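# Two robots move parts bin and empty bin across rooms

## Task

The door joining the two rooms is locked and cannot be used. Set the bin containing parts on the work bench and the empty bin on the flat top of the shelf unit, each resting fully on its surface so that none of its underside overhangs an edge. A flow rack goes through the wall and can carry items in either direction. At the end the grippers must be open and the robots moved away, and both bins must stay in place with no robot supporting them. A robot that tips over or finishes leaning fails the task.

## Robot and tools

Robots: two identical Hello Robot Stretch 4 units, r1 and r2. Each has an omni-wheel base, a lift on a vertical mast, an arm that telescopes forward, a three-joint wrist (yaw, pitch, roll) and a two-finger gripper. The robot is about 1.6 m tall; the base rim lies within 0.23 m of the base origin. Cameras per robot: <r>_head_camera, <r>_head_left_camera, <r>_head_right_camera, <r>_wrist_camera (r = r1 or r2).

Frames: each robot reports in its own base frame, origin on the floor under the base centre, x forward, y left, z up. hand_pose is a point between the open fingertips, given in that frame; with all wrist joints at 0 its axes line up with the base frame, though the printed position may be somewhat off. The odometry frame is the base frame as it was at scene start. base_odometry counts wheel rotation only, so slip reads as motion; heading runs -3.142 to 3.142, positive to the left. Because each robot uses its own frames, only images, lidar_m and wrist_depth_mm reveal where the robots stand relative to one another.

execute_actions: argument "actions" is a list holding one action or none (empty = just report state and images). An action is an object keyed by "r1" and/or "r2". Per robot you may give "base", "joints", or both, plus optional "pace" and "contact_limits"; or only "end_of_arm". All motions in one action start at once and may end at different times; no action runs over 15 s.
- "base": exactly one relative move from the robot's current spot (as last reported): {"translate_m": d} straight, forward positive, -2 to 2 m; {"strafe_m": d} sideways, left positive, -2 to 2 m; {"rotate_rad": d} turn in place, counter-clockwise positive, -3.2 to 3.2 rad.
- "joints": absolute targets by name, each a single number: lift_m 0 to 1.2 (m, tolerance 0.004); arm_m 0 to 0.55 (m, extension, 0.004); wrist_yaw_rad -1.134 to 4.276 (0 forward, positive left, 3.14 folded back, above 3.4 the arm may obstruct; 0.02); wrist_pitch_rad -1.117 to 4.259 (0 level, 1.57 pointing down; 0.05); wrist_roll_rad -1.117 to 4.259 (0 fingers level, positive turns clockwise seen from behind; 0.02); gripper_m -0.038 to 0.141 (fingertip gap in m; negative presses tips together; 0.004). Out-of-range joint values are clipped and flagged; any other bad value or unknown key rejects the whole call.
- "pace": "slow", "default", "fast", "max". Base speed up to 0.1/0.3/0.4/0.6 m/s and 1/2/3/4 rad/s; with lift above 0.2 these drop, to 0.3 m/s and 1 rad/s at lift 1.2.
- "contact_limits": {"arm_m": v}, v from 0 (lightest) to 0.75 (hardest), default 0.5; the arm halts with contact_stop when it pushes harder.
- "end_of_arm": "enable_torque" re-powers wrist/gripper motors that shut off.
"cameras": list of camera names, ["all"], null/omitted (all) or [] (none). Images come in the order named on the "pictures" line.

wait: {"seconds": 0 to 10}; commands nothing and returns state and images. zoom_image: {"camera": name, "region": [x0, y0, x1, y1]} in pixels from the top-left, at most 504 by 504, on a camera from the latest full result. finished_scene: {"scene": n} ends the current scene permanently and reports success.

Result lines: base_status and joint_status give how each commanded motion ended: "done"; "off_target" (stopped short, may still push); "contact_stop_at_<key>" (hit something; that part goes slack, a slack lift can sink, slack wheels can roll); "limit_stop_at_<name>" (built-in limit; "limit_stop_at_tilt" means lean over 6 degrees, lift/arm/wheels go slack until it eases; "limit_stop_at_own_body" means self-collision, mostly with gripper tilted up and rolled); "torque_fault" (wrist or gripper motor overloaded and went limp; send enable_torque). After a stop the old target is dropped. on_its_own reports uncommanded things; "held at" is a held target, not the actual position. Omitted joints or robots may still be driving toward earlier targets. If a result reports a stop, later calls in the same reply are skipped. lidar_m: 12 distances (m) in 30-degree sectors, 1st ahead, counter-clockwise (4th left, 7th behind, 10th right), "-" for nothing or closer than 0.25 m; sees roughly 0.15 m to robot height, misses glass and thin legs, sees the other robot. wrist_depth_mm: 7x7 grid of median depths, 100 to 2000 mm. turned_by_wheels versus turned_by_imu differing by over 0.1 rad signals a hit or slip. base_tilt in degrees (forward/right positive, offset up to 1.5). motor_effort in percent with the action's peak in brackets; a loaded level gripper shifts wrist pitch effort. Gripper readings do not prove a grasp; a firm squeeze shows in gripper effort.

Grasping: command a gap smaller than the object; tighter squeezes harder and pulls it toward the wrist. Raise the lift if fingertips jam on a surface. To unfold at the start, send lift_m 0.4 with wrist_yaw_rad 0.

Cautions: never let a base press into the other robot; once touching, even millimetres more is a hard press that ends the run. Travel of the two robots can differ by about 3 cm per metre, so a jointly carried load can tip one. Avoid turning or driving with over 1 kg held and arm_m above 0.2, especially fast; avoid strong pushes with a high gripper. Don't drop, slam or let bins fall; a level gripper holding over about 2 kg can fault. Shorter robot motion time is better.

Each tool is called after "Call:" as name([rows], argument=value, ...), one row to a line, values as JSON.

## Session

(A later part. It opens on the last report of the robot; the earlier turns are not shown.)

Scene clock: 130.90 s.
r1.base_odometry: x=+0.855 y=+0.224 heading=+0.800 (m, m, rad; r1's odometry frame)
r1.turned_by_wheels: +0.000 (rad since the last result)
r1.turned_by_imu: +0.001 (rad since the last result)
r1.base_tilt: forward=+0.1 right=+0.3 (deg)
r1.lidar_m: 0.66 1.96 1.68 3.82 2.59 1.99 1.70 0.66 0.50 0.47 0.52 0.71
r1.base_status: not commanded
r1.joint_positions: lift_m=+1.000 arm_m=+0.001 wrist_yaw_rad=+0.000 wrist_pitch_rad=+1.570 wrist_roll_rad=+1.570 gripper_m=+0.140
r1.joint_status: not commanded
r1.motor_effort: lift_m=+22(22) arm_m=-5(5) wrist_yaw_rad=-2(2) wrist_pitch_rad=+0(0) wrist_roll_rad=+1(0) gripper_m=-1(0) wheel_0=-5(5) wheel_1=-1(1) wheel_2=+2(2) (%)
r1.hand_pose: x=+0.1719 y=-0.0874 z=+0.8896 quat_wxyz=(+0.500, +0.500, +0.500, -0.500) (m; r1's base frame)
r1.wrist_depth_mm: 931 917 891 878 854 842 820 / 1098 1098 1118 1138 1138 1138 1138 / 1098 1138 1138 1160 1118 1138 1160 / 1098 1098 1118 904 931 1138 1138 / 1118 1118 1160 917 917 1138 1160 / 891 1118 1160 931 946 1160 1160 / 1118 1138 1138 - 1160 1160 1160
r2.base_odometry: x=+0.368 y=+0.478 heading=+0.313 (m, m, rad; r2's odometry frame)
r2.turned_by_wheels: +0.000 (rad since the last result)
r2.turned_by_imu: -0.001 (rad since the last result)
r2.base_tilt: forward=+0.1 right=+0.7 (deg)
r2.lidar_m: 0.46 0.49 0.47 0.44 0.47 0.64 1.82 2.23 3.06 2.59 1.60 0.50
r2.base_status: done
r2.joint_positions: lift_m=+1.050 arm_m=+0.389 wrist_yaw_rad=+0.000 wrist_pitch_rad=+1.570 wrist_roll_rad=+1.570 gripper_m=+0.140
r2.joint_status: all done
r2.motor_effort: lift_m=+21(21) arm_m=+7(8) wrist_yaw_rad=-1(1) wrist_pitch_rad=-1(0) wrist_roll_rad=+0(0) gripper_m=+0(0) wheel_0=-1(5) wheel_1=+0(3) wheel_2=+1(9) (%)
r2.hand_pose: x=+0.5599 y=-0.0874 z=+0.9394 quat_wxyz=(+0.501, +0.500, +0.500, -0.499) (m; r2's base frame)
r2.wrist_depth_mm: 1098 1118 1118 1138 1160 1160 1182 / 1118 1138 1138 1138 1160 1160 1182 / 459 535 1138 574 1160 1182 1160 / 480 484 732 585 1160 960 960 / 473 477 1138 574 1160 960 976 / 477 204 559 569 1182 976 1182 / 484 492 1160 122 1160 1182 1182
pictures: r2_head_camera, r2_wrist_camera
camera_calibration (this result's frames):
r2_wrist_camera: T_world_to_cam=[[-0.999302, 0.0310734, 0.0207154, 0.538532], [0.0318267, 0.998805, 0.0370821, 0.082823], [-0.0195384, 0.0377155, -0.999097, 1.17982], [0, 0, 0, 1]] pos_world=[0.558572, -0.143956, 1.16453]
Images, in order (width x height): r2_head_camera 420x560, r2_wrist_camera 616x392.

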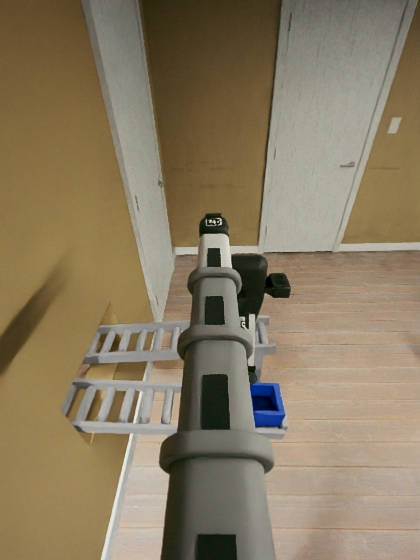

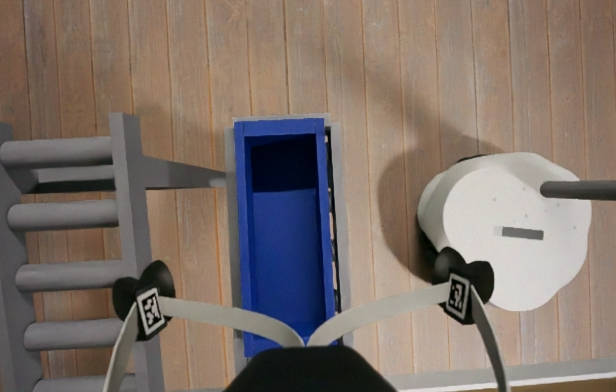

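Call:
execute_actions([
  {"r2":{"base":{"strafe_m":0.015},"joints":{"arm_m":0.41,"lift_m":0.82}}},
], cameras=["r2_wrist_camera"])

Scene clock: 133.40 s.
r1.base_odometry: x=+0.855 y=+0.224 heading=+0.800 (m, m, rad; r1's odometry frame)
r1.turned_by_wheels: +0.000 (rad since the last result)
r1.turned_by_imu: +0.001 (rad since the last result)
r1.base_tilt: forward=+0.1 right=+0.4 (deg)
r1.lidar_m: 0.69 1.95 1.66 3.81 2.63 1.98 1.69 0.68 0.49 0.45 0.51 0.71
r1.base_status: not commanded
r1.joint_positions: lift_m=+1.000 arm_m=+0.001 wrist_yaw_rad=+0.000 wrist_pitch_rad=+1.570 wrist_roll_rad=+1.570 gripper_m=+0.140
r1.joint_status: not commanded
r1.motor_effort: lift_m=+22(22) arm_m=-4(4) wrist_yaw_rad=-2(2) wrist_pitch_rad=-1(0) wrist_roll_rad=+1(1) gripper_m=+1(1) wheel_0=-5(4) wheel_1=-1(2) wheel_2=+2(2) (%)
r1.hand_pose: x=+0.1719 y=-0.0874 z=+0.8896 quat_wxyz=(+0.500, +0.500, +0.500, -0.500) (m; r1's base frame)
r1.wrist_depth_mm: 931 904 891 878 866 842 820 / 1118 1098 1118 1118 1118 1118 1138 / 1078 1118 1098 1138 1160 1138 1160 / 1098 1098 1118 917 931 1118 1138 / 1118 1118 1138 917 917 1138 1160 / 878 1118 1118 904 917 1182 1160 / 1118 1160 1160 - 1160 1160 1182
r2.base_odometry: x=+0.364 y=+0.492 heading=+0.313 (m, m, rad; r2's odometry frame)
r2.turned_by_wheels: +0.000 (rad since the last result)
r2.turned_by_imu: -0.001 (rad since the last result)
r2.base_tilt: forward=+0.1 right=+0.6 (deg)
r2.lidar_m: 0.47 0.49 0.45 0.43 0.45 0.64 1.72 2.22 3.09 2.60 1.61 0.50
r2.base_status: done
r2.joint_positions: lift_m=+0.820 arm_m=+0.409 wrist_yaw_rad=+0.000 wrist_pitch_rad=+1.570 wrist_roll_rad=+1.570 gripper_m=+0.140
r2.joint_status: all done
r2.motor_effort: lift_m=+12(20) arm_m=+7(6) wrist_yaw_rad=+0(1) wrist_pitch_rad=-1(1) wrist_roll_rad=-1(0) gripper_m=-1(0) wheel_0=-1(6) wheel_1=+0(9) wheel_2=+1(2) (%)
r2.hand_pose: x=+0.5799 y=-0.0874 z=+0.7101 quat_wxyz=(+0.501, +0.500, +0.500, -0.499) (m; r2's base frame)
r2.wrist_depth_mm: 904 917 904 917 931 931 946 / 891 904 329 307 931 946 946 / 259 477 349 355 349 946 946 / 256 904 342 353 345 809 732 / 252 917 338 349 342 732 741 / 249 204 297 347 286 732 741 / 246 931 931 123 336 960 976
pictures: r2_wrist_camera
camera_calibration (this result's frames):
r2_wrist_camera: T_world_to_cam=[[-0.999296, 0.0311654, 0.0208758, 0.563093], [0.0319246, 0.998802, 0.0370769, 0.090638], [-0.0196953, 0.0377173, -0.999094, 0.951211], [0, 0, 0, 1]] pos_world=[0.578538, -0.143956, 0.935234]
Images, in order (width x height): r2_wrist_camera 616x392.

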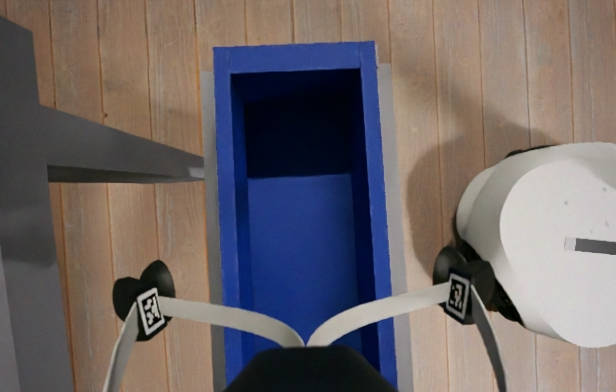

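Call:
execute_actions([
  {"r2":{"joints":{"lift_m":0.735},"pace":"slow"}},
], cameras=["r2_wrist_camera"])

Call:
execute_actions([
  {"r2":{"joints":{"gripper_m":0.06}}},
], cameras=["r2_wrist_camera"])

Call:
execute_actions([
  {"r2":{"joints":{"lift_m":0.95}}},
], cameras=["r2_wrist_camera","r2_head_left_camera"])

Scene clock: 135.40 s.
r1.base_odometry: x=+0.855 y=+0.224 heading=+0.800 (m, m, rad; r1's odometry frame)
r1.turned_by_wheels: +0.000 (rad since the last result)
r1.turned_by_imu: +0.000 (rad since the last result)
r1.base_tilt: forward=+0.1 right=+0.4 (deg)
r1.lidar_m: 0.67 1.94 1.68 3.81 2.64 1.99 1.69 0.66 0.50 0.47 0.50 0.71
r1.base_status: not commanded
r1.joint_positions: lift_m=+1.000 arm_m=+0.001 wrist_yaw_rad=+0.000 wrist_pitch_rad=+1.570 wrist_roll_rad=+1.570 gripper_m=+0.140
r1.joint_status: not commanded
r1.motor_effort: lift_m=+22(22) arm_m=-5(5) wrist_yaw_rad=-2(2) wrist_pitch_rad=+0(0) wrist_roll_rad=+1(2) gripper_m=-1(1) wheel_0=-5(4) wheel_1=-2(2) wheel_2=+1(2) (%)
r1.hand_pose: x=+0.1719 y=-0.0874 z=+0.8896 quat_wxyz=(+0.500, +0.500, +0.500, -0.500) (m; r1's base frame)
r1.wrist_depth_mm: 931 904 878 878 842 842 842 / 1078 1078 1118 1118 1160 1160 1160 / 1118 1098 1138 1138 1118 1160 1160 / 1098 1098 1160 917 931 1138 1160 / 1138 1138 1138 904 946 1138 1138 / 891 1118 1138 931 931 1138 1182 / 1118 1118 1138 - 1138 1160 1182
r2.base_odometry: x=+0.364 y=+0.492 heading=+0.313 (m, m, rad; r2's odometry frame)
r2.turned_by_wheels: +0.000 (rad since the last result)
r2.turned_by_imu: -0.001 (rad since the last result)
r2.base_tilt: forward=+0.1 right=+0.6 (deg)
r2.lidar_m: 0.47 0.50 0.46 0.42 0.45 0.63 1.75 2.23 3.07 2.60 1.61 0.51
r2.base_status: not commanded
r2.joint_positions: lift_m=+0.735 arm_m=+0.409 wrist_yaw_rad=+0.000 wrist_pitch_rad=+1.570 wrist_roll_rad=+1.570 gripper_m=+0.140
r2.joint_status: all done
r2.motor_effort: lift_m=+12(12) arm_m=+7(7) wrist_yaw_rad=-1(1) wrist_pitch_rad=-3(3) wrist_roll_rad=+0(1) gripper_m=+0(1) wheel_0=-1(1) wheel_1=+0(1) wheel_2=+1(0) (%)
r2.hand_pose: x=+0.5798 y=-0.0874 z=+0.6252 quat_wxyz=(+0.500, +0.500, +0.500, -0.500) (m; r2's base frame)
r2.wrist_depth_mm: 809 820 195 203 206 854 842 / 820 820 235 273 250 854 854 / 259 480 259 272 227 854 866 / 820 831 256 270 232 831 654 / 820 831 249 266 240 683 647 / 831 202 186 264 189 211 654 / 831 842 195 122 196 866 878
pictures: r2_wrist_camera
camera_calibration (this result's frames):
r2_wrist_camera: T_world_to_cam=[[-0.999288, 0.0311655, 0.0212545, 0.564517], [0.0319387, 0.998802, 0.0370648, 0.093789], [-0.0200739, 0.0377172, -0.999087, 0.866591], [0, 0, 0, 1]] pos_world=[0.578516, -0.143956, 0.850325]
Images, in order (width x height): r2_wrist_camera 616x392.

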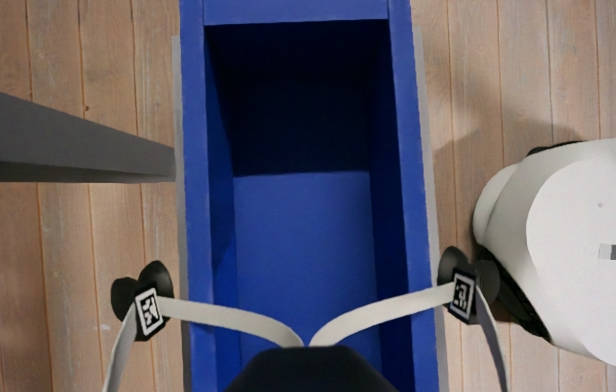

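Scene clock: 137.20 s.
r1.base_odometry: x=+0.855 y=+0.224 heading=+0.800 (m, m, rad; r1's odometry frame)
r1.turned_by_wheels: +0.000 (rad since the last result)
r1.turned_by_imu: +0.000 (rad since the last result)
r1.base_tilt: forward=+0.1 right=+0.3 (deg)
r1.lidar_m: 0.68 1.95 1.68 3.82 2.64 2.00 1.72 0.66 0.48 0.48 0.52 0.72
r1.base_status: not commanded
r1.joint_positions: lift_m=+1.000 arm_m=+0.001 wrist_yaw_rad=+0.000 wrist_pitch_rad=+1.570 wrist_roll_rad=+1.570 gripper_m=+0.140
r1.joint_status: not commanded
r1.motor_effort: lift_m=+22(22) arm_m=-5(5) wrist_yaw_rad=-2(2) wrist_pitch_rad=+0(1) wrist_roll_rad=+2(1) gripper_m=-1(4) wheel_0=-4(4) wheel_1=-2(2) wheel_2=+2(2) (%)
r1.hand_pose: x=+0.1719 y=-0.0874 z=+0.8896 quat_wxyz=(+0.500, +0.500, +0.500, -0.500) (m; r1's base frame)
r1.wrist_depth_mm: 931 904 904 878 854 842 842 / 1098 1098 1118 1118 1118 1138 1138 / 1098 1098 1118 1118 1118 1160 1160 / 1078 1098 1138 904 917 1138 1182 / 1098 1098 1138 931 904 1205 1138 / 891 1118 1118 917 946 1160 1160 / 1138 1138 1138 - 1138 1160 1182
r2.base_odometry: x=+0.364 y=+0.492 heading=+0.313 (m, m, rad; r2's odometry frame)
r2.turned_by_wheels: +0.000 (rad since the last result)
r2.turned_by_imu: +0.000 (rad since the last result)
r2.base_tilt: forward=+0.1 right=+0.7 (deg)
r2.lidar_m: 0.46 0.51 0.42 0.43 0.46 0.64 1.71 2.24 3.06 2.59 1.60 0.50
r2.base_status: not commanded
r2.joint_positions: lift_m=+0.735 arm_m=+0.409 wrist_yaw_rad=+0.000 wrist_pitch_rad=+1.570 wrist_roll_rad=+1.570 gripper_m=+0.061
r2.joint_status: all done
r2.motor_effort: lift_m=+13(13) arm_m=+7(7) wrist_yaw_rad=+2(1) wrist_pitch_rad=-2(9) wrist_roll_rad=-1(0) gripper_m=-28(31) wheel_0=-1(1) wheel_1=+0(0) wheel_2=+0(1) (%)
r2.hand_pose: x=+0.5798 y=-0.0874 z=+0.6251 quat_wxyz=(+0.500, +0.500, +0.500, -0.500) (m; r2's base frame)
r2.wrist_depth_mm: 809 820 187 199 200 854 866 / 831 820 238 256 206 854 866 / 260 404 240 255 212 842 854 / 820 820 231 254 220 820 647 / 831 842 223 252 200 759 654 / 831 182 214 251 202 177 654 / 820 831 169 178 172 878 866
pictures: r2_wrist_camera
camera_calibration (this result's frames):
r2_wrist_camera: T_world_to_cam=[[-0.999277, 0.0316075, 0.0211432, 0.564626], [0.0323764, 0.998788, 0.0370683, 0.093537], [-0.019946, 0.0377261, -0.999089, 0.866378], [0, 0, 0, 1]] pos_world=[0.57847, -0.143955, 0.850183]
Images, in order (width x height): r2_wrist_camera 616x392.

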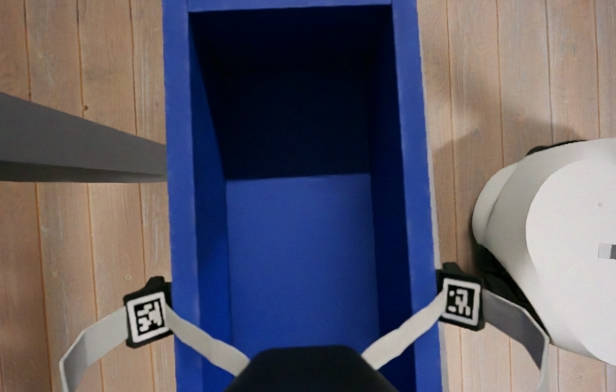

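Scene clock: 139.17 s.
r1.base_odometry: x=+0.855 y=+0.224 heading=+0.800 (m, m, rad; r1's odometry frame)
r1.turned_by_wheels: +0.000 (rad since the last result)
r1.turned_by_imu: +0.000 (rad since the last result)
r1.base_tilt: forward=+0.1 right=+0.3 (deg)
r1.lidar_m: 0.66 1.97 1.68 3.82 2.62 1.98 1.72 0.65 0.51 0.48 0.51 0.72
r1.base_status: not commanded
r1.joint_positions: lift_m=+1.000 arm_m=+0.001 wrist_yaw_rad=+0.000 wrist_pitch_rad=+1.570 wrist_roll_rad=+1.570 gripper_m=+0.140
r1.joint_status: not commanded
r1.motor_effort: lift_m=+22(22) arm_m=-5(5) wrist_yaw_rad=-2(2) wrist_pitch_rad=-1(0) wrist_roll_rad=+1(2) gripper_m=+0(1) wheel_0=-5(5) wheel_1=-2(2) wheel_2=+1(1) (%)
r1.hand_pose: x=+0.1719 y=-0.0874 z=+0.8896 quat_wxyz=(+0.500, +0.500, +0.500, -0.500) (m; r1's base frame)
r1.wrist_depth_mm: 931 904 904 878 854 831 831 / 1098 1098 1118 1118 1138 1138 1182 / 1118 1098 1118 1138 1138 1160 1138 / 1118 1098 1138 917 904 1138 1138 / 1098 1118 1138 904 917 1138 1160 / 878 1160 1118 917 931 1160 1182 / 1098 1138 1138 - 1160 1160 1182
r2.base_odometry: x=+0.364 y=+0.492 heading=+0.313 (m, m, rad; r2's odometry frame)
r2.turned_by_wheels: +0.000 (rad since the last result)
r2.turned_by_imu: -0.001 (rad since the last result)
r2.base_tilt: forward=+0.0 right=+0.7 (deg)
r2.lidar_m: 0.46 0.50 0.44 0.42 0.45 0.63 1.73 2.25 3.06 2.57 1.61 0.48
r2.base_status: not commanded
r2.joint_positions: lift_m=+0.950 arm_m=+0.409 wrist_yaw_rad=+0.000 wrist_pitch_rad=+1.570 wrist_roll_rad=+1.570 gripper_m=+0.061
r2.joint_status: all done
r2.motor_effort: lift_m=+23(24) arm_m=+7(7) wrist_yaw_rad=+1(1) wrist_pitch_rad=-2(2) wrist_roll_rad=+0(0) gripper_m=-27(27) wheel_0=-1(1) wheel_1=+0(0) wheel_2=+0(1) (%)
r2.hand_pose: x=+0.5798 y=-0.0874 z=+0.8393 quat_wxyz=(+0.500, +0.500, +0.500, -0.500) (m; r2's base frame)
r2.wrist_depth_mm: 1008 1025 187 199 200 1060 1060 / 1025 1042 237 256 206 1078 1060 / 357 375 240 255 212 1078 1078 / 364 368 231 253 220 866 866 / 1025 389 223 252 200 866 866 / 1025 182 214 250 202 177 878 / 375 402 170 178 172 1078 1098
pictures: r2_head_left_camera, r2_wrist_camera
camera_calibration (this result's frames):
r2_wrist_camera: T_world_to_cam=[[-0.999278, 0.0316047, 0.0210847, 0.560168], [0.0323714, 0.998788, 0.0370702, 0.0855972], [-0.0198876, 0.037726, -0.99909, 1.08036], [0, 0, 0, 1]] pos_world=[0.578478, -0.143955, 1.06439]
Images, in order (width x height): r2_head_left_camera 420x672, r2_wrist_camera 616x392.

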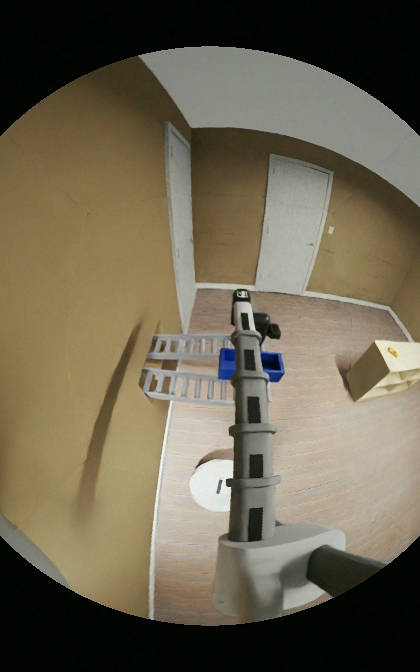

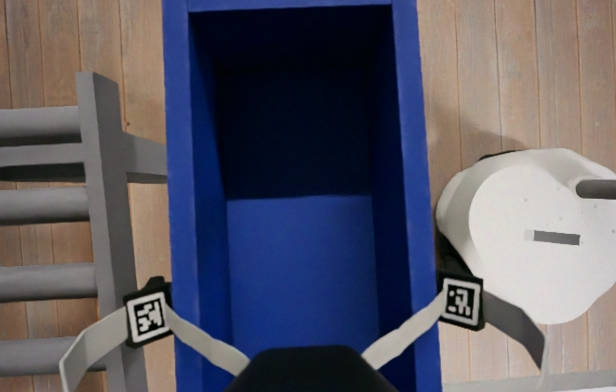

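Call:
execute_actions([
  {"r2":{"base":{"strafe_m":-1.2},"joints":{"arm_m":0.1,"lift_m":1.0}}},
], cameras=["r2_head_camera","r2_head_right_camera"])

Scene clock: 144.97 s.
r1.base_odometry: x=+0.855 y=+0.224 heading=+0.800 (m, m, rad; r1's odometry frame)
r1.turned_by_wheels: +0.000 (rad since the last result)
r1.turned_by_imu: +0.001 (rad since the last result)
r1.base_tilt: forward=+0.1 right=+0.3 (deg)
r1.lidar_m: 0.67 1.98 1.69 3.80 2.62 1.98 1.69 0.68 0.50 0.45 0.50 0.71
r1.base_status: not commanded
r1.joint_positions: lift_m=+1.000 arm_m=+0.001 wrist_yaw_rad=+0.000 wrist_pitch_rad=+1.570 wrist_roll_rad=+1.570 gripper_m=+0.140
r1.joint_status: not commanded
r1.motor_effort: lift_m=+22(22) arm_m=-5(5) wrist_yaw_rad=-1(2) wrist_pitch_rad=+0(1) wrist_roll_rad=+0(0) gripper_m=+2(1) wheel_0=-4(5) wheel_1=-2(2) wheel_2=+2(1) (%)
r1.hand_pose: x=+0.1719 y=-0.0874 z=+0.8896 quat_wxyz=(+0.500, +0.500, +0.500, -0.500) (m; r1's base frame)
r1.wrist_depth_mm: 931 904 878 891 854 842 820 / 1118 1098 1098 1138 1160 1138 1160 / 1098 1118 1098 1118 1118 1138 1138 / 1098 1138 1118 904 904 1118 1160 / 1098 1138 1138 931 946 1160 1138 / 891 1118 1138 917 931 1160 1182 / 1118 1138 1138 - 1160 1205 1182
r2.base_odometry: x=+0.734 y=-0.650 heading=+0.313 (m, m, rad; r2's odometry frame)
r2.turned_by_wheels: +0.000 (rad since the last result)
r2.turned_by_imu: +0.001 (rad since the last result)
r2.base_tilt: forward=+0.0 right=+0.7 (deg)
r2.lidar_m: 0.25 2.30 1.05 1.63 1.69 2.24 2.14 2.26 2.78 2.66 0.30 0.26
r2.base_status: done
r2.joint_positions: lift_m=+1.000 arm_m=+0.101 wrist_yaw_rad=+0.000 wrist_pitch_rad=+1.570 wrist_roll_rad=+1.570 gripper_m=+0.061
r2.joint_status: all done
r2.motor_effort: lift_m=+22(24) arm_m=-7(7) wrist_yaw_rad=-1(1) wrist_pitch_rad=-2(1) wrist_roll_rad=-1(1) gripper_m=-25(26) wheel_0=+0(7) wheel_1=+1(7) wheel_2=+2(5) (%)
r2.hand_pose: x=+0.2724 y=-0.0874 z=+0.8893 quat_wxyz=(+0.500, +0.500, +0.500, -0.500) (m; r2's base frame)
r2.wrist_depth_mm: 732 991 187 198 200 1118 1118 / 732 1008 237 257 205 1138 1118 / 878 1008 239 255 212 1138 1138 / 1078 1078 231 254 220 917 530 / 1098 1098 224 252 200 917 1138 / 1078 183 214 250 202 177 1138 / 1078 1098 170 178 172 1138 1138
pictures: r2_head_camera, r2_head_right_camera
Images, in order (width x height): r2_head_camera 420x560, r2_head_right_camera 420x672.

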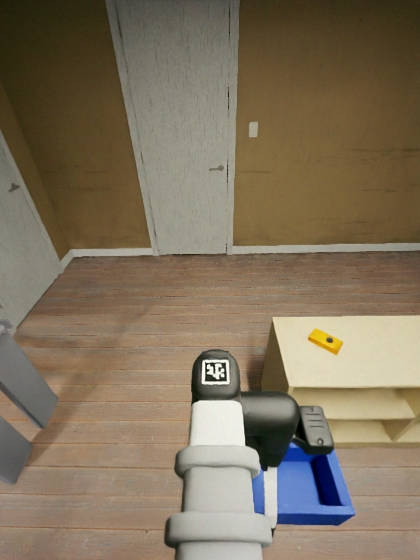

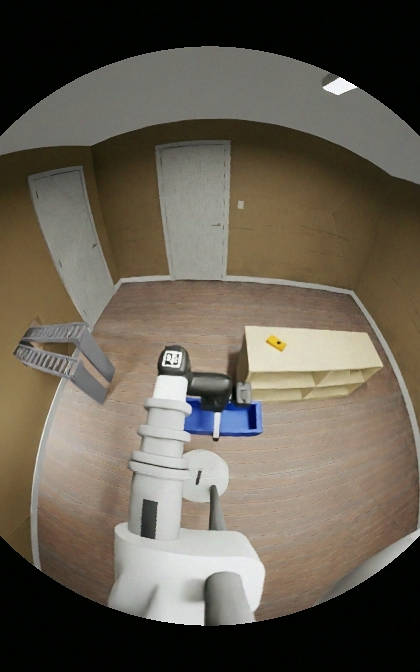

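Call:
execute_actions([
  {"r2":{"base":{"strafe_m":-0.86},"joints":{"lift_m":0.85}}},
], cameras=[])

Call:
execute_actions([
  {"r2":{"base":{"translate_m":0.3},"joints":{"arm_m":0.47}}},
], cameras=["r2_head_camera","r2_head_right_camera","r2_wrist_camera"])

Scene clock: 149.70 s.
r1.base_odometry: x=+0.855 y=+0.224 heading=+0.800 (m, m, rad; r1's odometry frame)
r1.turned_by_wheels: +0.000 (rad since the last result)
r1.turned_by_imu: +0.001 (rad since the last result)
r1.base_tilt: forward=+0.1 right=+0.3 (deg)
r1.lidar_m: 0.68 1.94 1.67 3.80 2.63 2.00 1.68 0.67 0.50 0.48 0.50 0.69
r1.base_status: not commanded
r1.joint_positions: lift_m=+1.000 arm_m=+0.001 wrist_yaw_rad=+0.000 wrist_pitch_rad=+1.570 wrist_roll_rad=+1.570 gripper_m=+0.140
r1.joint_status: not commanded
r1.motor_effort: lift_m=+22(22) arm_m=-5(5) wrist_yaw_rad=-2(1) wrist_pitch_rad=+0(0) wrist_roll_rad=+0(2) gripper_m=+1(1) wheel_0=-5(4) wheel_1=-2(2) wheel_2=+1(1) (%)
r1.hand_pose: x=+0.1719 y=-0.0874 z=+0.8896 quat_wxyz=(+0.500, +0.500, +0.500, -0.500) (m; r1's base frame)
r1.wrist_depth_mm: 917 917 891 891 866 842 831 / 1098 1118 1138 1118 1118 1138 1138 / 1098 1098 1138 1118 1138 1118 1138 / 1098 1118 1138 931 917 1138 1138 / 1118 1118 1138 904 931 1138 1160 / 891 1098 1138 917 917 1138 1182 / 1118 1118 1160 - 1138 1160 1182
r2.base_odometry: x=+0.999 y=-1.468 heading=+0.314 (m, m, rad; r2's odometry frame)
r2.turned_by_wheels: +0.000 (rad since the last result)
r2.turned_by_imu: +0.000 (rad since the last result)
r2.base_tilt: forward=+0.1 right=+0.7 (deg)
r2.lidar_m: 0.25 0.66 1.86 1.91 2.60 2.24 2.15 2.25 1.88 1.78 0.29 0.25
r2.base_status: done
r2.joint_positions: lift_m=+0.850 arm_m=+0.101 wrist_yaw_rad=+0.000 wrist_pitch_rad=+1.570 wrist_roll_rad=+1.570 gripper_m=+0.061
r2.joint_status: all done
r2.motor_effort: lift_m=+14(21) arm_m=-7(7) wrist_yaw_rad=+1(1) wrist_pitch_rad=-1(2) wrist_roll_rad=-1(1) gripper_m=-27(27) wheel_0=-1(8) wheel_1=+2(7) wheel_2=+1(1) (%)
r2.hand_pose: x=+0.2724 y=-0.0874 z=+0.7400 quat_wxyz=(+0.500, +0.500, +0.500, -0.500) (m; r2's base frame)
r2.wrist_depth_mm: 591 854 189 199 198 960 976 / 591 866 239 257 205 960 976 / 597 866 243 255 211 976 976 / 603 866 233 254 218 759 530 / 603 878 224 252 223 768 991 / 603 183 216 250 200 179 991 / 609 866 169 178 173 991 991
pictures: none
No camera images: the call's "cameras" was empty. Leave "cameras" out to get every camera's image.

Scene clock: 152.17 s.
r1.base_odometry: x=+0.855 y=+0.224 heading=+0.800 (m, m, rad; r1's odometry frame)
r1.turned_by_wheels: +0.000 (rad since the last result)
r1.turned_by_imu: +0.001 (rad since the last result)
r1.base_tilt: forward=+0.1 right=+0.3 (deg)
r1.lidar_m: 0.68 1.95 1.66 3.82 2.61 2.00 1.70 0.68 0.51 0.47 0.51 0.71
r1.base_status: not commanded
r1.joint_positions: lift_m=+1.000 arm_m=+0.001 wrist_yaw_rad=+0.000 wrist_pitch_rad=+1.570 wrist_roll_rad=+1.570 gripper_m=+0.140
r1.joint_status: not commanded
r1.motor_effort: lift_m=+22(22) arm_m=-5(4) wrist_yaw_rad=-2(2) wrist_pitch_rad=+1(0) wrist_roll_rad=+1(0) gripper_m=-3(4) wheel_0=-5(4) wheel_1=-2(2) wheel_2=+2(2) (%)
r1.hand_pose: x=+0.1719 y=-0.0874 z=+0.8896 quat_wxyz=(+0.500, +0.500, +0.500, -0.500) (m; r1's base frame)
r1.wrist_depth_mm: 931 917 891 878 842 842 809 / 1098 1098 1098 1138 1118 1138 1118 / 1118 1118 1118 1160 1138 1138 1160 / 1118 1118 1138 904 946 1138 1160 / 1098 1118 1138 917 917 1160 1182 / 891 1118 1138 917 931 1160 1182 / 1138 1138 1138 - 1138 1160 1160
r2.base_odometry: x=+1.284 y=-1.375 heading=+0.314 (m, m, rad; r2's odometry frame)
r2.turned_by_wheels: +0.000 (rad since the last result)
r2.turned_by_imu: -0.001 (rad since the last result)
r2.base_tilt: forward=+0.1 right=+0.7 (deg)
r2.lidar_m: 0.30 0.33 0.48 1.79 2.58 2.55 2.42 2.56 1.88 1.79 0.47 0.33
r2.base_status: done
r2.joint_positions: lift_m=+0.850 arm_m=+0.469 wrist_yaw_rad=+0.000 wrist_pitch_rad=+1.570 wrist_roll_rad=+1.570 gripper_m=+0.061
r2.joint_status: all done
r2.motor_effort: lift_m=+14(14) arm_m=+7(9) wrist_yaw_rad=-1(1) wrist_pitch_rad=-1(1) wrist_roll_rad=-1(1) gripper_m=-27(25) wheel_0=+0(5) wheel_1=-1(4) wheel_2=+1(5) (%)
r2.hand_pose: x=+0.6400 y=-0.0874 z=+0.7400 quat_wxyz=(+0.501, +0.500, +0.500, -0.499) (m; r2's base frame)
r2.wrist_depth_mm: 917 917 189 198 198 353 355 / 917 931 238 255 205 353 357 / 931 931 243 254 210 355 359 / 931 931 234 254 217 355 359 / 931 931 225 251 222 357 362 / 931 183 216 251 200 179 364 / 931 960 170 178 172 362 364
pictures: r2_head_camera, r2_head_right_camera, r2_wrist_camera
camera_calibration (this result's frames):
r2_wrist_camera: T_world_to_cam=[[-0.999302, 0.0311186, 0.0206593, 0.622711], [0.0318697, 0.998804, 0.037084, 0.0876405], [-0.0194806, 0.0377165, -0.999099, 0.982119], [0, 0, 0, 1]] pos_world=[0.638616, -0.143956, 0.965119]
Images, in order (width x height): r2_head_camera 420x560, r2_head_right_camera 420x672, r2_wrist_camera 616x392.

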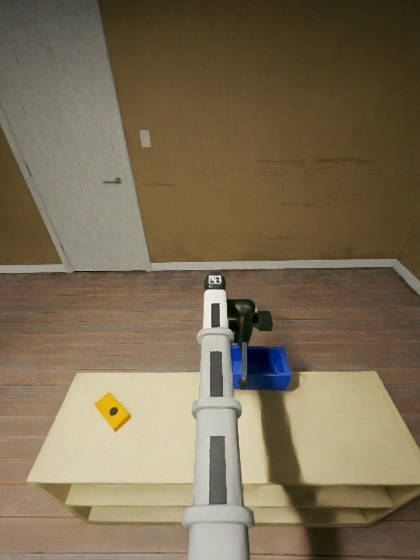

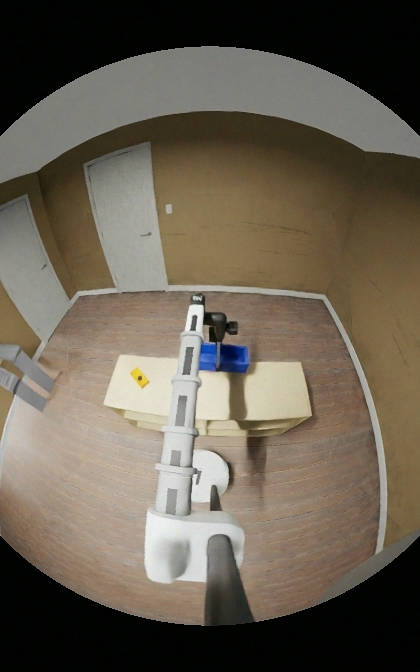

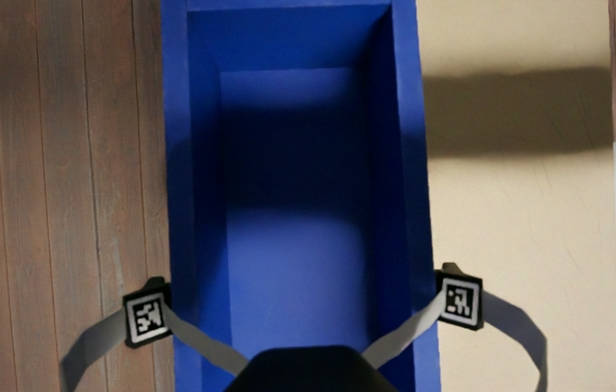

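Call:
execute_actions([
  {"r2":{"joints":{"arm_m":0.37}}},
], cameras=[])

Call:
execute_actions([
  {"r2":{"joints":{"lift_m":0.762},"pace":"slow"}},
], cameras=["r2_head_camera","r2_wrist_camera"])

Scene clock: 153.90 s.
r1.base_odometry: x=+0.855 y=+0.224 heading=+0.800 (m, m, rad; r1's odometry frame)
r1.turned_by_wheels: +0.000 (rad since the last result)
r1.turned_by_imu: +0.000 (rad since the last result)
r1.base_tilt: forward=+0.1 right=+0.3 (deg)
r1.lidar_m: 0.66 1.95 1.66 3.81 2.67 1.99 1.71 0.69 0.48 0.46 0.53 0.72
r1.base_status: not commanded
r1.joint_positions: lift_m=+1.000 arm_m=+0.001 wrist_yaw_rad=+0.000 wrist_pitch_rad=+1.570 wrist_roll_rad=+1.570 gripper_m=+0.140
r1.joint_status: not commanded
r1.motor_effort: lift_m=+22(22) arm_m=-4(4) wrist_yaw_rad=-2(2) wrist_pitch_rad=+0(0) wrist_roll_rad=+1(1) gripper_m=-2(3) wheel_0=-4(4) wheel_1=-2(1) wheel_2=+2(2) (%)
r1.hand_pose: x=+0.1719 y=-0.0874 z=+0.8896 quat_wxyz=(+0.500, +0.500, +0.500, -0.500) (m; r1's base frame)
r1.wrist_depth_mm: 931 917 904 878 854 854 831 / 1098 1118 1098 1138 1118 1138 1138 / 1138 1098 1160 1118 1118 1160 1160 / 1118 1138 1138 917 917 1138 1160 / 1098 1098 1138 917 931 1160 1160 / 878 1118 1138 931 931 1138 1182 / 1098 1160 1160 - 1160 1160 1182
r2.base_odometry: x=+1.284 y=-1.375 heading=+0.314 (m, m, rad; r2's odometry frame)
r2.turned_by_wheels: +0.000 (rad since the last result)
r2.turned_by_imu: +0.000 (rad since the last result)
r2.base_tilt: forward=+0.1 right=+0.7 (deg)
r2.lidar_m: 0.32 0.34 0.47 1.80 2.59 2.53 2.44 2.56 1.88 1.78 0.48 0.34
r2.base_status: not commanded
r2.joint_positions: lift_m=+0.850 arm_m=+0.371 wrist_yaw_rad=+0.000 wrist_pitch_rad=+1.570 wrist_roll_rad=+1.570 gripper_m=+0.061
r2.joint_status: all done
r2.motor_effort: lift_m=+15(14) arm_m=-7(8) wrist_yaw_rad=-2(0) wrist_pitch_rad=-2(0) wrist_roll_rad=-1(1) gripper_m=-28(27) wheel_0=+0(0) wheel_1=-1(1) wheel_2=+1(1) (%)
r2.hand_pose: x=+0.5424 y=-0.0874 z=+0.7400 quat_wxyz=(+0.500, +0.500, +0.500, -0.500) (m; r2's base frame)
r2.wrist_depth_mm: 931 342 189 200 198 353 976 / 931 342 238 256 205 355 976 / 931 343 242 255 211 355 976 / 931 345 234 253 217 357 759 / 931 347 225 252 223 362 768 / 946 183 216 250 200 179 768 / 946 349 170 178 172 362 991
pictures: none
No camera images: the call's "cameras" was empty. Leave "cameras" out to get every camera's image.

Scene clock: 155.50 s.
r1.base_odometry: x=+0.855 y=+0.224 heading=+0.800 (m, m, rad; r1's odometry frame)
r1.turned_by_wheels: +0.000 (rad since the last result)
r1.turned_by_imu: +0.000 (rad since the last result)
r1.base_tilt: forward=+0.1 right=+0.4 (deg)
r1.lidar_m: 0.67 1.97 1.68 3.80 2.66 1.99 1.68 0.69 0.49 0.47 0.52 0.71
r1.base_status: not commanded
r1.joint_positions: lift_m=+1.000 arm_m=+0.001 wrist_yaw_rad=+0.000 wrist_pitch_rad=+1.570 wrist_roll_rad=+1.570 gripper_m=+0.140
r1.joint_status: not commanded
r1.motor_effort: lift_m=+22(22) arm_m=-4(5) wrist_yaw_rad=-2(2) wrist_pitch_rad=+0(0) wrist_roll_rad=+0(1) gripper_m=+0(2) wheel_0=-5(5) wheel_1=-2(2) wheel_2=+2(2) (%)
r1.hand_pose: x=+0.1719 y=-0.0874 z=+0.8896 quat_wxyz=(+0.500, +0.500, +0.500, -0.500) (m; r1's base frame)
r1.wrist_depth_mm: 931 931 891 891 854 842 820 / 1078 1118 1098 1098 1118 1118 1138 / 1078 1138 1098 1138 1118 1160 1138 / 1098 1118 1118 904 904 1160 1182 / 1098 1118 1160 917 931 1118 1160 / 891 1118 1138 931 946 1182 1160 / 1138 1160 1138 - 1160 1182 1182
r2.base_odometry: x=+1.284 y=-1.375 heading=+0.314 (m, m, rad; r2's odometry frame)
r2.turned_by_wheels: +0.000 (rad since the last result)
r2.turned_by_imu: +0.000 (rad since the last result)
r2.base_tilt: forward=+0.1 right=+0.7 (deg)
r2.lidar_m: 0.32 0.34 0.48 1.81 2.59 2.54 2.44 2.56 1.88 1.79 0.47 0.35
r2.base_status: not commanded
r2.joint_positions: lift_m=+0.762 arm_m=+0.371 wrist_yaw_rad=+0.000 wrist_pitch_rad=+1.570 wrist_roll_rad=+1.570 gripper_m=+0.061
r2.joint_status: all done
r2.motor_effort: lift_m=+12(15) arm_m=-7(7) wrist_yaw_rad=+0(0) wrist_pitch_rad=-2(1) wrist_roll_rad=-1(1) gripper_m=-28(27) wheel_0=+1(0) wheel_1=-1(1) wheel_2=+1(1) (%)
r2.hand_pose: x=+0.5424 y=-0.0874 z=+0.6521 quat_wxyz=(+0.500, +0.500, +0.500, -0.500) (m; r2's base frame)
r2.wrist_depth_mm: 256 257 190 201 191 265 268 / 257 257 246 251 202 267 268 / 842 258 245 252 209 267 270 / 842 259 236 251 216 268 271 / 854 260 227 252 220 270 272 / 854 181 218 252 199 180 273 / 854 263 170 178 174 271 273
pictures: r2_head_camera, r2_wrist_camera
camera_calibration (this result's frames):
r2_wrist_camera: T_world_to_cam=[[-0.999292, 0.0313173, 0.0208698, 0.526919], [0.0320762, 0.998797, 0.0370772, 0.0938993], [-0.0196836, 0.0377204, -0.999094, 0.892552], [0, 0, 0, 1]] pos_world=[0.541102, -0.143955, 0.877265]
Images, in order (width x height): r2_head_camera 420x560, r2_wrist_camera 616x392.

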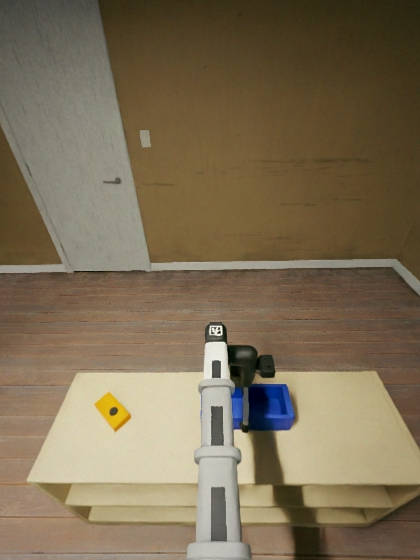

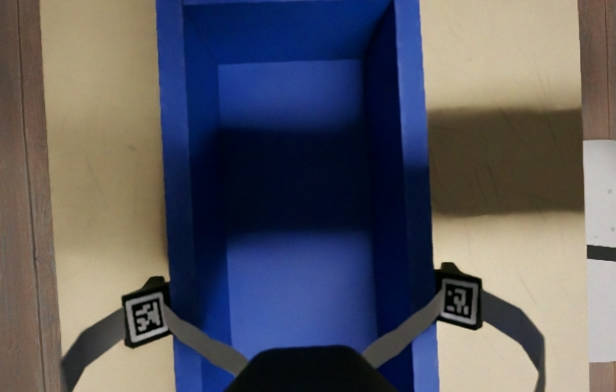

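Centered, just touching. Release.

Call:
execute_actions([
  {"r2":{"joints":{"lift_m":0.755,"gripper_m":0.14},"pace":"slow"}},
], cameras=[])

Call:
execute_actions([
  {"r2":{"joints":{"lift_m":0.9}}},
], cameras=[])

Call:
execute_actions([
  {"r2":{"base":{"translate_m":-0.4},"joints":{"arm_m":0.0}},"r1":{"base":{"rotate_rad":0.7}}},
], cameras=["r2_head_camera","r1_head_camera","r1_head_left_camera"])

Scene clock: 159.70 s.
r1.base_odometry: x=+0.855 y=+0.224 heading=+0.800 (m, m, rad; r1's odometry frame)
r1.turned_by_wheels: +0.000 (rad since the last result)
r1.turned_by_imu: +0.001 (rad since the last result)
r1.base_tilt: forward=+0.1 right=+0.4 (deg)
r1.lidar_m: 0.68 1.98 1.66 3.79 2.63 1.96 1.72 0.67 0.49 0.48 0.52 0.70
r1.base_status: not commanded
r1.joint_positions: lift_m=+1.000 arm_m=+0.001 wrist_yaw_rad=+0.000 wrist_pitch_rad=+1.570 wrist_roll_rad=+1.570 gripper_m=+0.140
r1.joint_status: not commanded
r1.motor_effort: lift_m=+22(22) arm_m=-5(5) wrist_yaw_rad=-2(2) wrist_pitch_rad=-1(0) wrist_roll_rad=-1(1) gripper_m=-5(1) wheel_0=-5(4) wheel_1=-1(2) wheel_2=+1(1) (%)
r1.hand_pose: x=+0.1719 y=-0.0874 z=+0.8896 quat_wxyz=(+0.500, +0.500, +0.500, -0.500) (m; r1's base frame)
r1.wrist_depth_mm: 931 904 891 878 866 831 809 / 1078 1078 1098 1098 1118 1118 1160 / 1098 1118 1118 1118 1118 1160 1160 / 1098 1118 1138 931 917 1160 1160 / 1118 1118 1138 931 931 1138 1160 / 891 1138 1118 931 931 1138 1182 / 1098 1138 1118 - 1160 1160 1182
r2.base_odometry: x=+1.284 y=-1.375 heading=+0.314 (m, m, rad; r2's odometry frame)
r2.turned_by_wheels: +0.000 (rad since the last result)
r2.turned_by_imu: -0.001 (rad since the last result)
r2.base_tilt: forward=+0.0 right=+0.7 (deg)
r2.lidar_m: 0.33 0.35 0.47 1.80 2.60 2.53 2.44 2.57 1.89 1.79 0.48 0.34
r2.base_status: not commanded
r2.joint_positions: lift_m=+0.756 arm_m=+0.371 wrist_yaw_rad=+0.000 wrist_pitch_rad=+1.571 wrist_roll_rad=+1.570 gripper_m=+0.140
r2.joint_status: all done
r2.motor_effort: lift_m=+6(12) arm_m=-5(7) wrist_yaw_rad=+1(4) wrist_pitch_rad=-4(16) wrist_roll_rad=-1(0) gripper_m=+1(23) wheel_0=+1(1) wheel_1=-1(1) wheel_2=+0(2) (%)
r2.hand_pose: x=+0.5418 y=-0.0874 z=+0.6456 quat_wxyz=(+0.500, +0.500, +0.500, -0.500) (m; r2's base frame)
r2.wrist_depth_mm: 254 254 188 200 179 262 264 / 255 255 247 250 204 263 265 / 842 256 242 250 211 265 266 / 842 256 233 251 219 265 266 / 842 258 224 251 198 265 267 / 854 193 186 253 175 205 268 / 854 260 179 118 183 267 270
pictures: none
No camera images: the call's "cameras" was empty. Leave "cameras" out to get every camera's image.

Scene clock: 161.37 s.
r1.base_odometry: x=+0.855 y=+0.224 heading=+0.800 (m, m, rad; r1's odometry frame)
r1.turned_by_wheels: +0.000 (rad since the last result)
r1.turned_by_imu: +0.000 (rad since the last result)
r1.base_tilt: forward=+0.1 right=+0.3 (deg)
r1.lidar_m: 0.69 1.97 1.66 3.79 2.61 1.97 1.68 0.67 0.49 0.47 0.49 0.72
r1.base_status: not commanded
r1.joint_positions: lift_m=+1.000 arm_m=+0.001 wrist_yaw_rad=+0.000 wrist_pitch_rad=+1.570 wrist_roll_rad=+1.570 gripper_m=+0.140
r1.joint_status: not commanded
r1.motor_effort: lift_m=+22(22) arm_m=-5(5) wrist_yaw_rad=-2(1) wrist_pitch_rad=-1(0) wrist_roll_rad=-1(1) gripper_m=-1(3) wheel_0=-5(5) wheel_1=-2(2) wheel_2=+2(1) (%)
r1.hand_pose: x=+0.1719 y=-0.0874 z=+0.8896 quat_wxyz=(+0.500, +0.500, +0.500, -0.500) (m; r1's base frame)
r1.wrist_depth_mm: 917 917 891 866 854 842 831 / 1098 1098 1118 1118 1118 1118 1138 / 1118 1138 1098 1118 1160 1118 1160 / 1118 1098 1138 917 904 1138 1160 / 1138 1098 1118 904 931 1160 1160 / 904 1098 1098 931 917 1138 1160 / 1118 1118 1118 - 1138 1160 1182
r2.base_odometry: x=+1.284 y=-1.375 heading=+0.314 (m, m, rad; r2's odometry frame)
r2.turned_by_wheels: +0.000 (rad since the last result)
r2.turned_by_imu: +0.000 (rad since the last result)
r2.base_tilt: forward=+0.1 right=+0.7 (deg)
r2.lidar_m: 0.33 0.34 0.48 1.81 2.60 2.56 2.45 2.56 1.89 1.80 0.48 0.33
r2.base_status: not commanded
r2.joint_positions: lift_m=+0.900 arm_m=+0.371 wrist_yaw_rad=+0.000 wrist_pitch_rad=+1.570 wrist_roll_rad=+1.570 gripper_m=+0.140
r2.joint_status: all done
r2.motor_effort: lift_m=+22(23) arm_m=-5(5) wrist_yaw_rad=-2(2) wrist_pitch_rad=-1(1) wrist_roll_rad=-1(1) gripper_m=-2(2) wheel_0=+1(1) wheel_1=-1(1) wheel_2=+0(0) (%)
r2.hand_pose: x=+0.5422 y=-0.0874 z=+0.7893 quat_wxyz=(+0.500, +0.500, +0.500, -0.500) (m; r2's base frame)
r2.wrist_depth_mm: 976 389 392 397 399 1025 1025 / 991 392 343 314 402 1025 1025 / 976 394 394 389 402 407 1025 / 976 976 397 392 404 407 820 / 991 991 397 389 404 410 820 / 991 204 319 392 330 410 820 / 991 399 402 122 410 410 1042
pictures: none
No camera images: the call's "cameras" was empty. Leave "cameras" out to get every camera's image.

Scene clock: 164.17 s.
r1.base_odometry: x=+0.855 y=+0.224 heading=+1.499 (m, m, rad; r1's odometry frame)
r1.turned_by_wheels: +0.699 (rad since the last result)
r1.turned_by_imu: +0.683 (rad since the last result)
r1.base_tilt: forward=+0.1 right=+0.4 (deg)
r1.lidar_m: 1.69 1.69 3.79 2.27 1.89 1.10 0.59 0.49 0.47 0.54 0.70 0.69
r1.base_status: done
r1.joint_positions: lift_m=+1.000 arm_m=+0.001 wrist_yaw_rad=+0.000 wrist_pitch_rad=+1.570 wrist_roll_rad=+1.570 gripper_m=+0.140
r1.joint_status: not commanded
r1.motor_effort: lift_m=+22(22) arm_m=-5(5) wrist_yaw_rad=-2(2) wrist_pitch_rad=+0(0) wrist_roll_rad=+0(2) gripper_m=-3(1) wheel_0=-4(8) wheel_1=-3(4) wheel_2=-3(10) (%)
r1.hand_pose: x=+0.1719 y=-0.0874 z=+0.8896 quat_wxyz=(+0.500, +0.500, +0.500, -0.500) (m; r1's base frame)
r1.wrist_depth_mm: 768 1060 1098 1118 1008 778 647 / 1078 1118 1118 1118 1118 960 750 / 1098 1138 1098 1118 1138 1138 904 / 1098 1118 1138 904 931 1160 991 / 1118 1118 1098 931 917 1138 1160 / 1118 1138 1118 917 917 1138 1138 / 1118 1138 1138 - 1138 1160 1182
r2.base_odometry: x=+0.904 y=-1.498 heading=+0.314 (m, m, rad; r2's odometry frame)
r2.turned_by_wheels: +0.000 (rad since the last result)
r2.turned_by_imu: +0.000 (rad since the last result)
r2.base_tilt: forward=+0.0 right=+0.6 (deg)
r2.lidar_m: 0.72 0.75 1.89 2.29 2.58 2.13 2.04 2.16 1.87 1.78 1.88 0.77
r2.base_status: done
r2.joint_positions: lift_m=+0.900 arm_m=+0.001 wrist_yaw_rad=+0.000 wrist_pitch_rad=+1.570 wrist_roll_rad=+1.570 gripper_m=+0.140
r2.joint_status: all done
r2.motor_effort: lift_m=+21(22) arm_m=-7(9) wrist_yaw_rad=+0(1) wrist_pitch_rad=-2(1) wrist_roll_rad=-2(1) gripper_m=-1(2) wheel_0=-1(5) wheel_1=+1(5) wheel_2=+0(14) (%)
r2.hand_pose: x=+0.1724 y=-0.0874 z=+0.7894 quat_wxyz=(+0.500, +0.500, +0.500, -0.500) (m; r2's base frame)
r2.wrist_depth_mm: 891 991 991 1008 1008 1008 1025 / 904 976 991 991 991 1025 1025 / 891 991 991 991 1008 1025 1025 / 904 991 991 798 809 554 387 / 917 991 1008 798 798 1025 1042 / 904 204 991 809 809 1025 1042 / 904 991 1008 122 1042 1042 1042
pictures: r1_head_camera, r1_head_left_camera, r2_head_camera
Images, in order (width x height): r1_head_camera 420x560, r1_head_left_camera 420x672, r2_head_camera 420x560.

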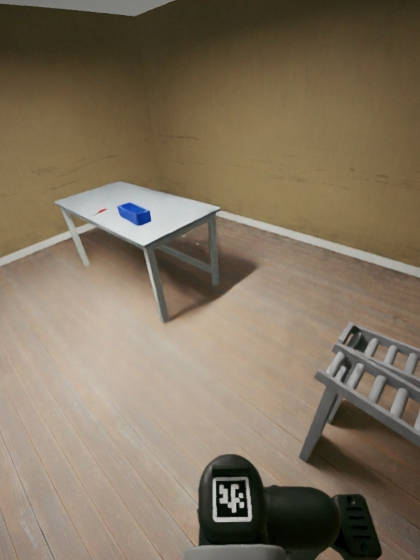

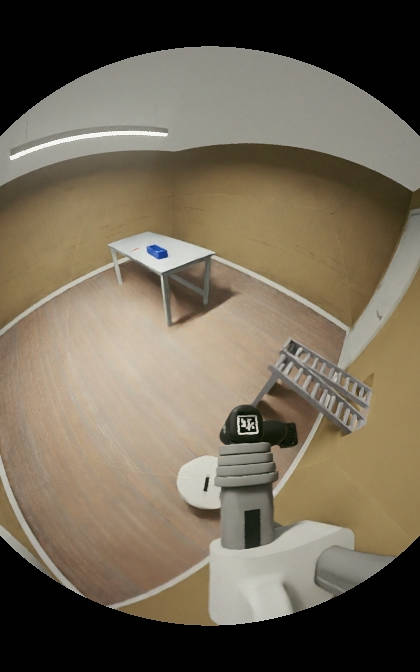

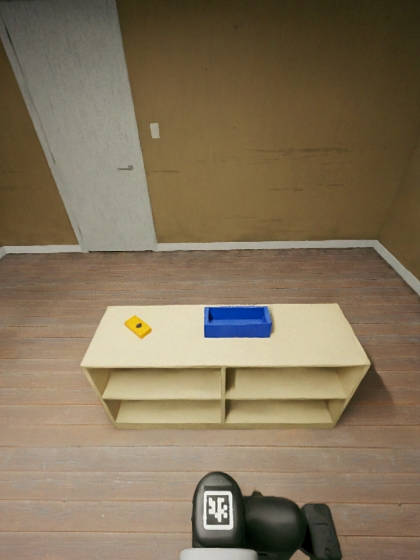

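Call:
finished_scene(scene=1)

The scene is finished: the task was done.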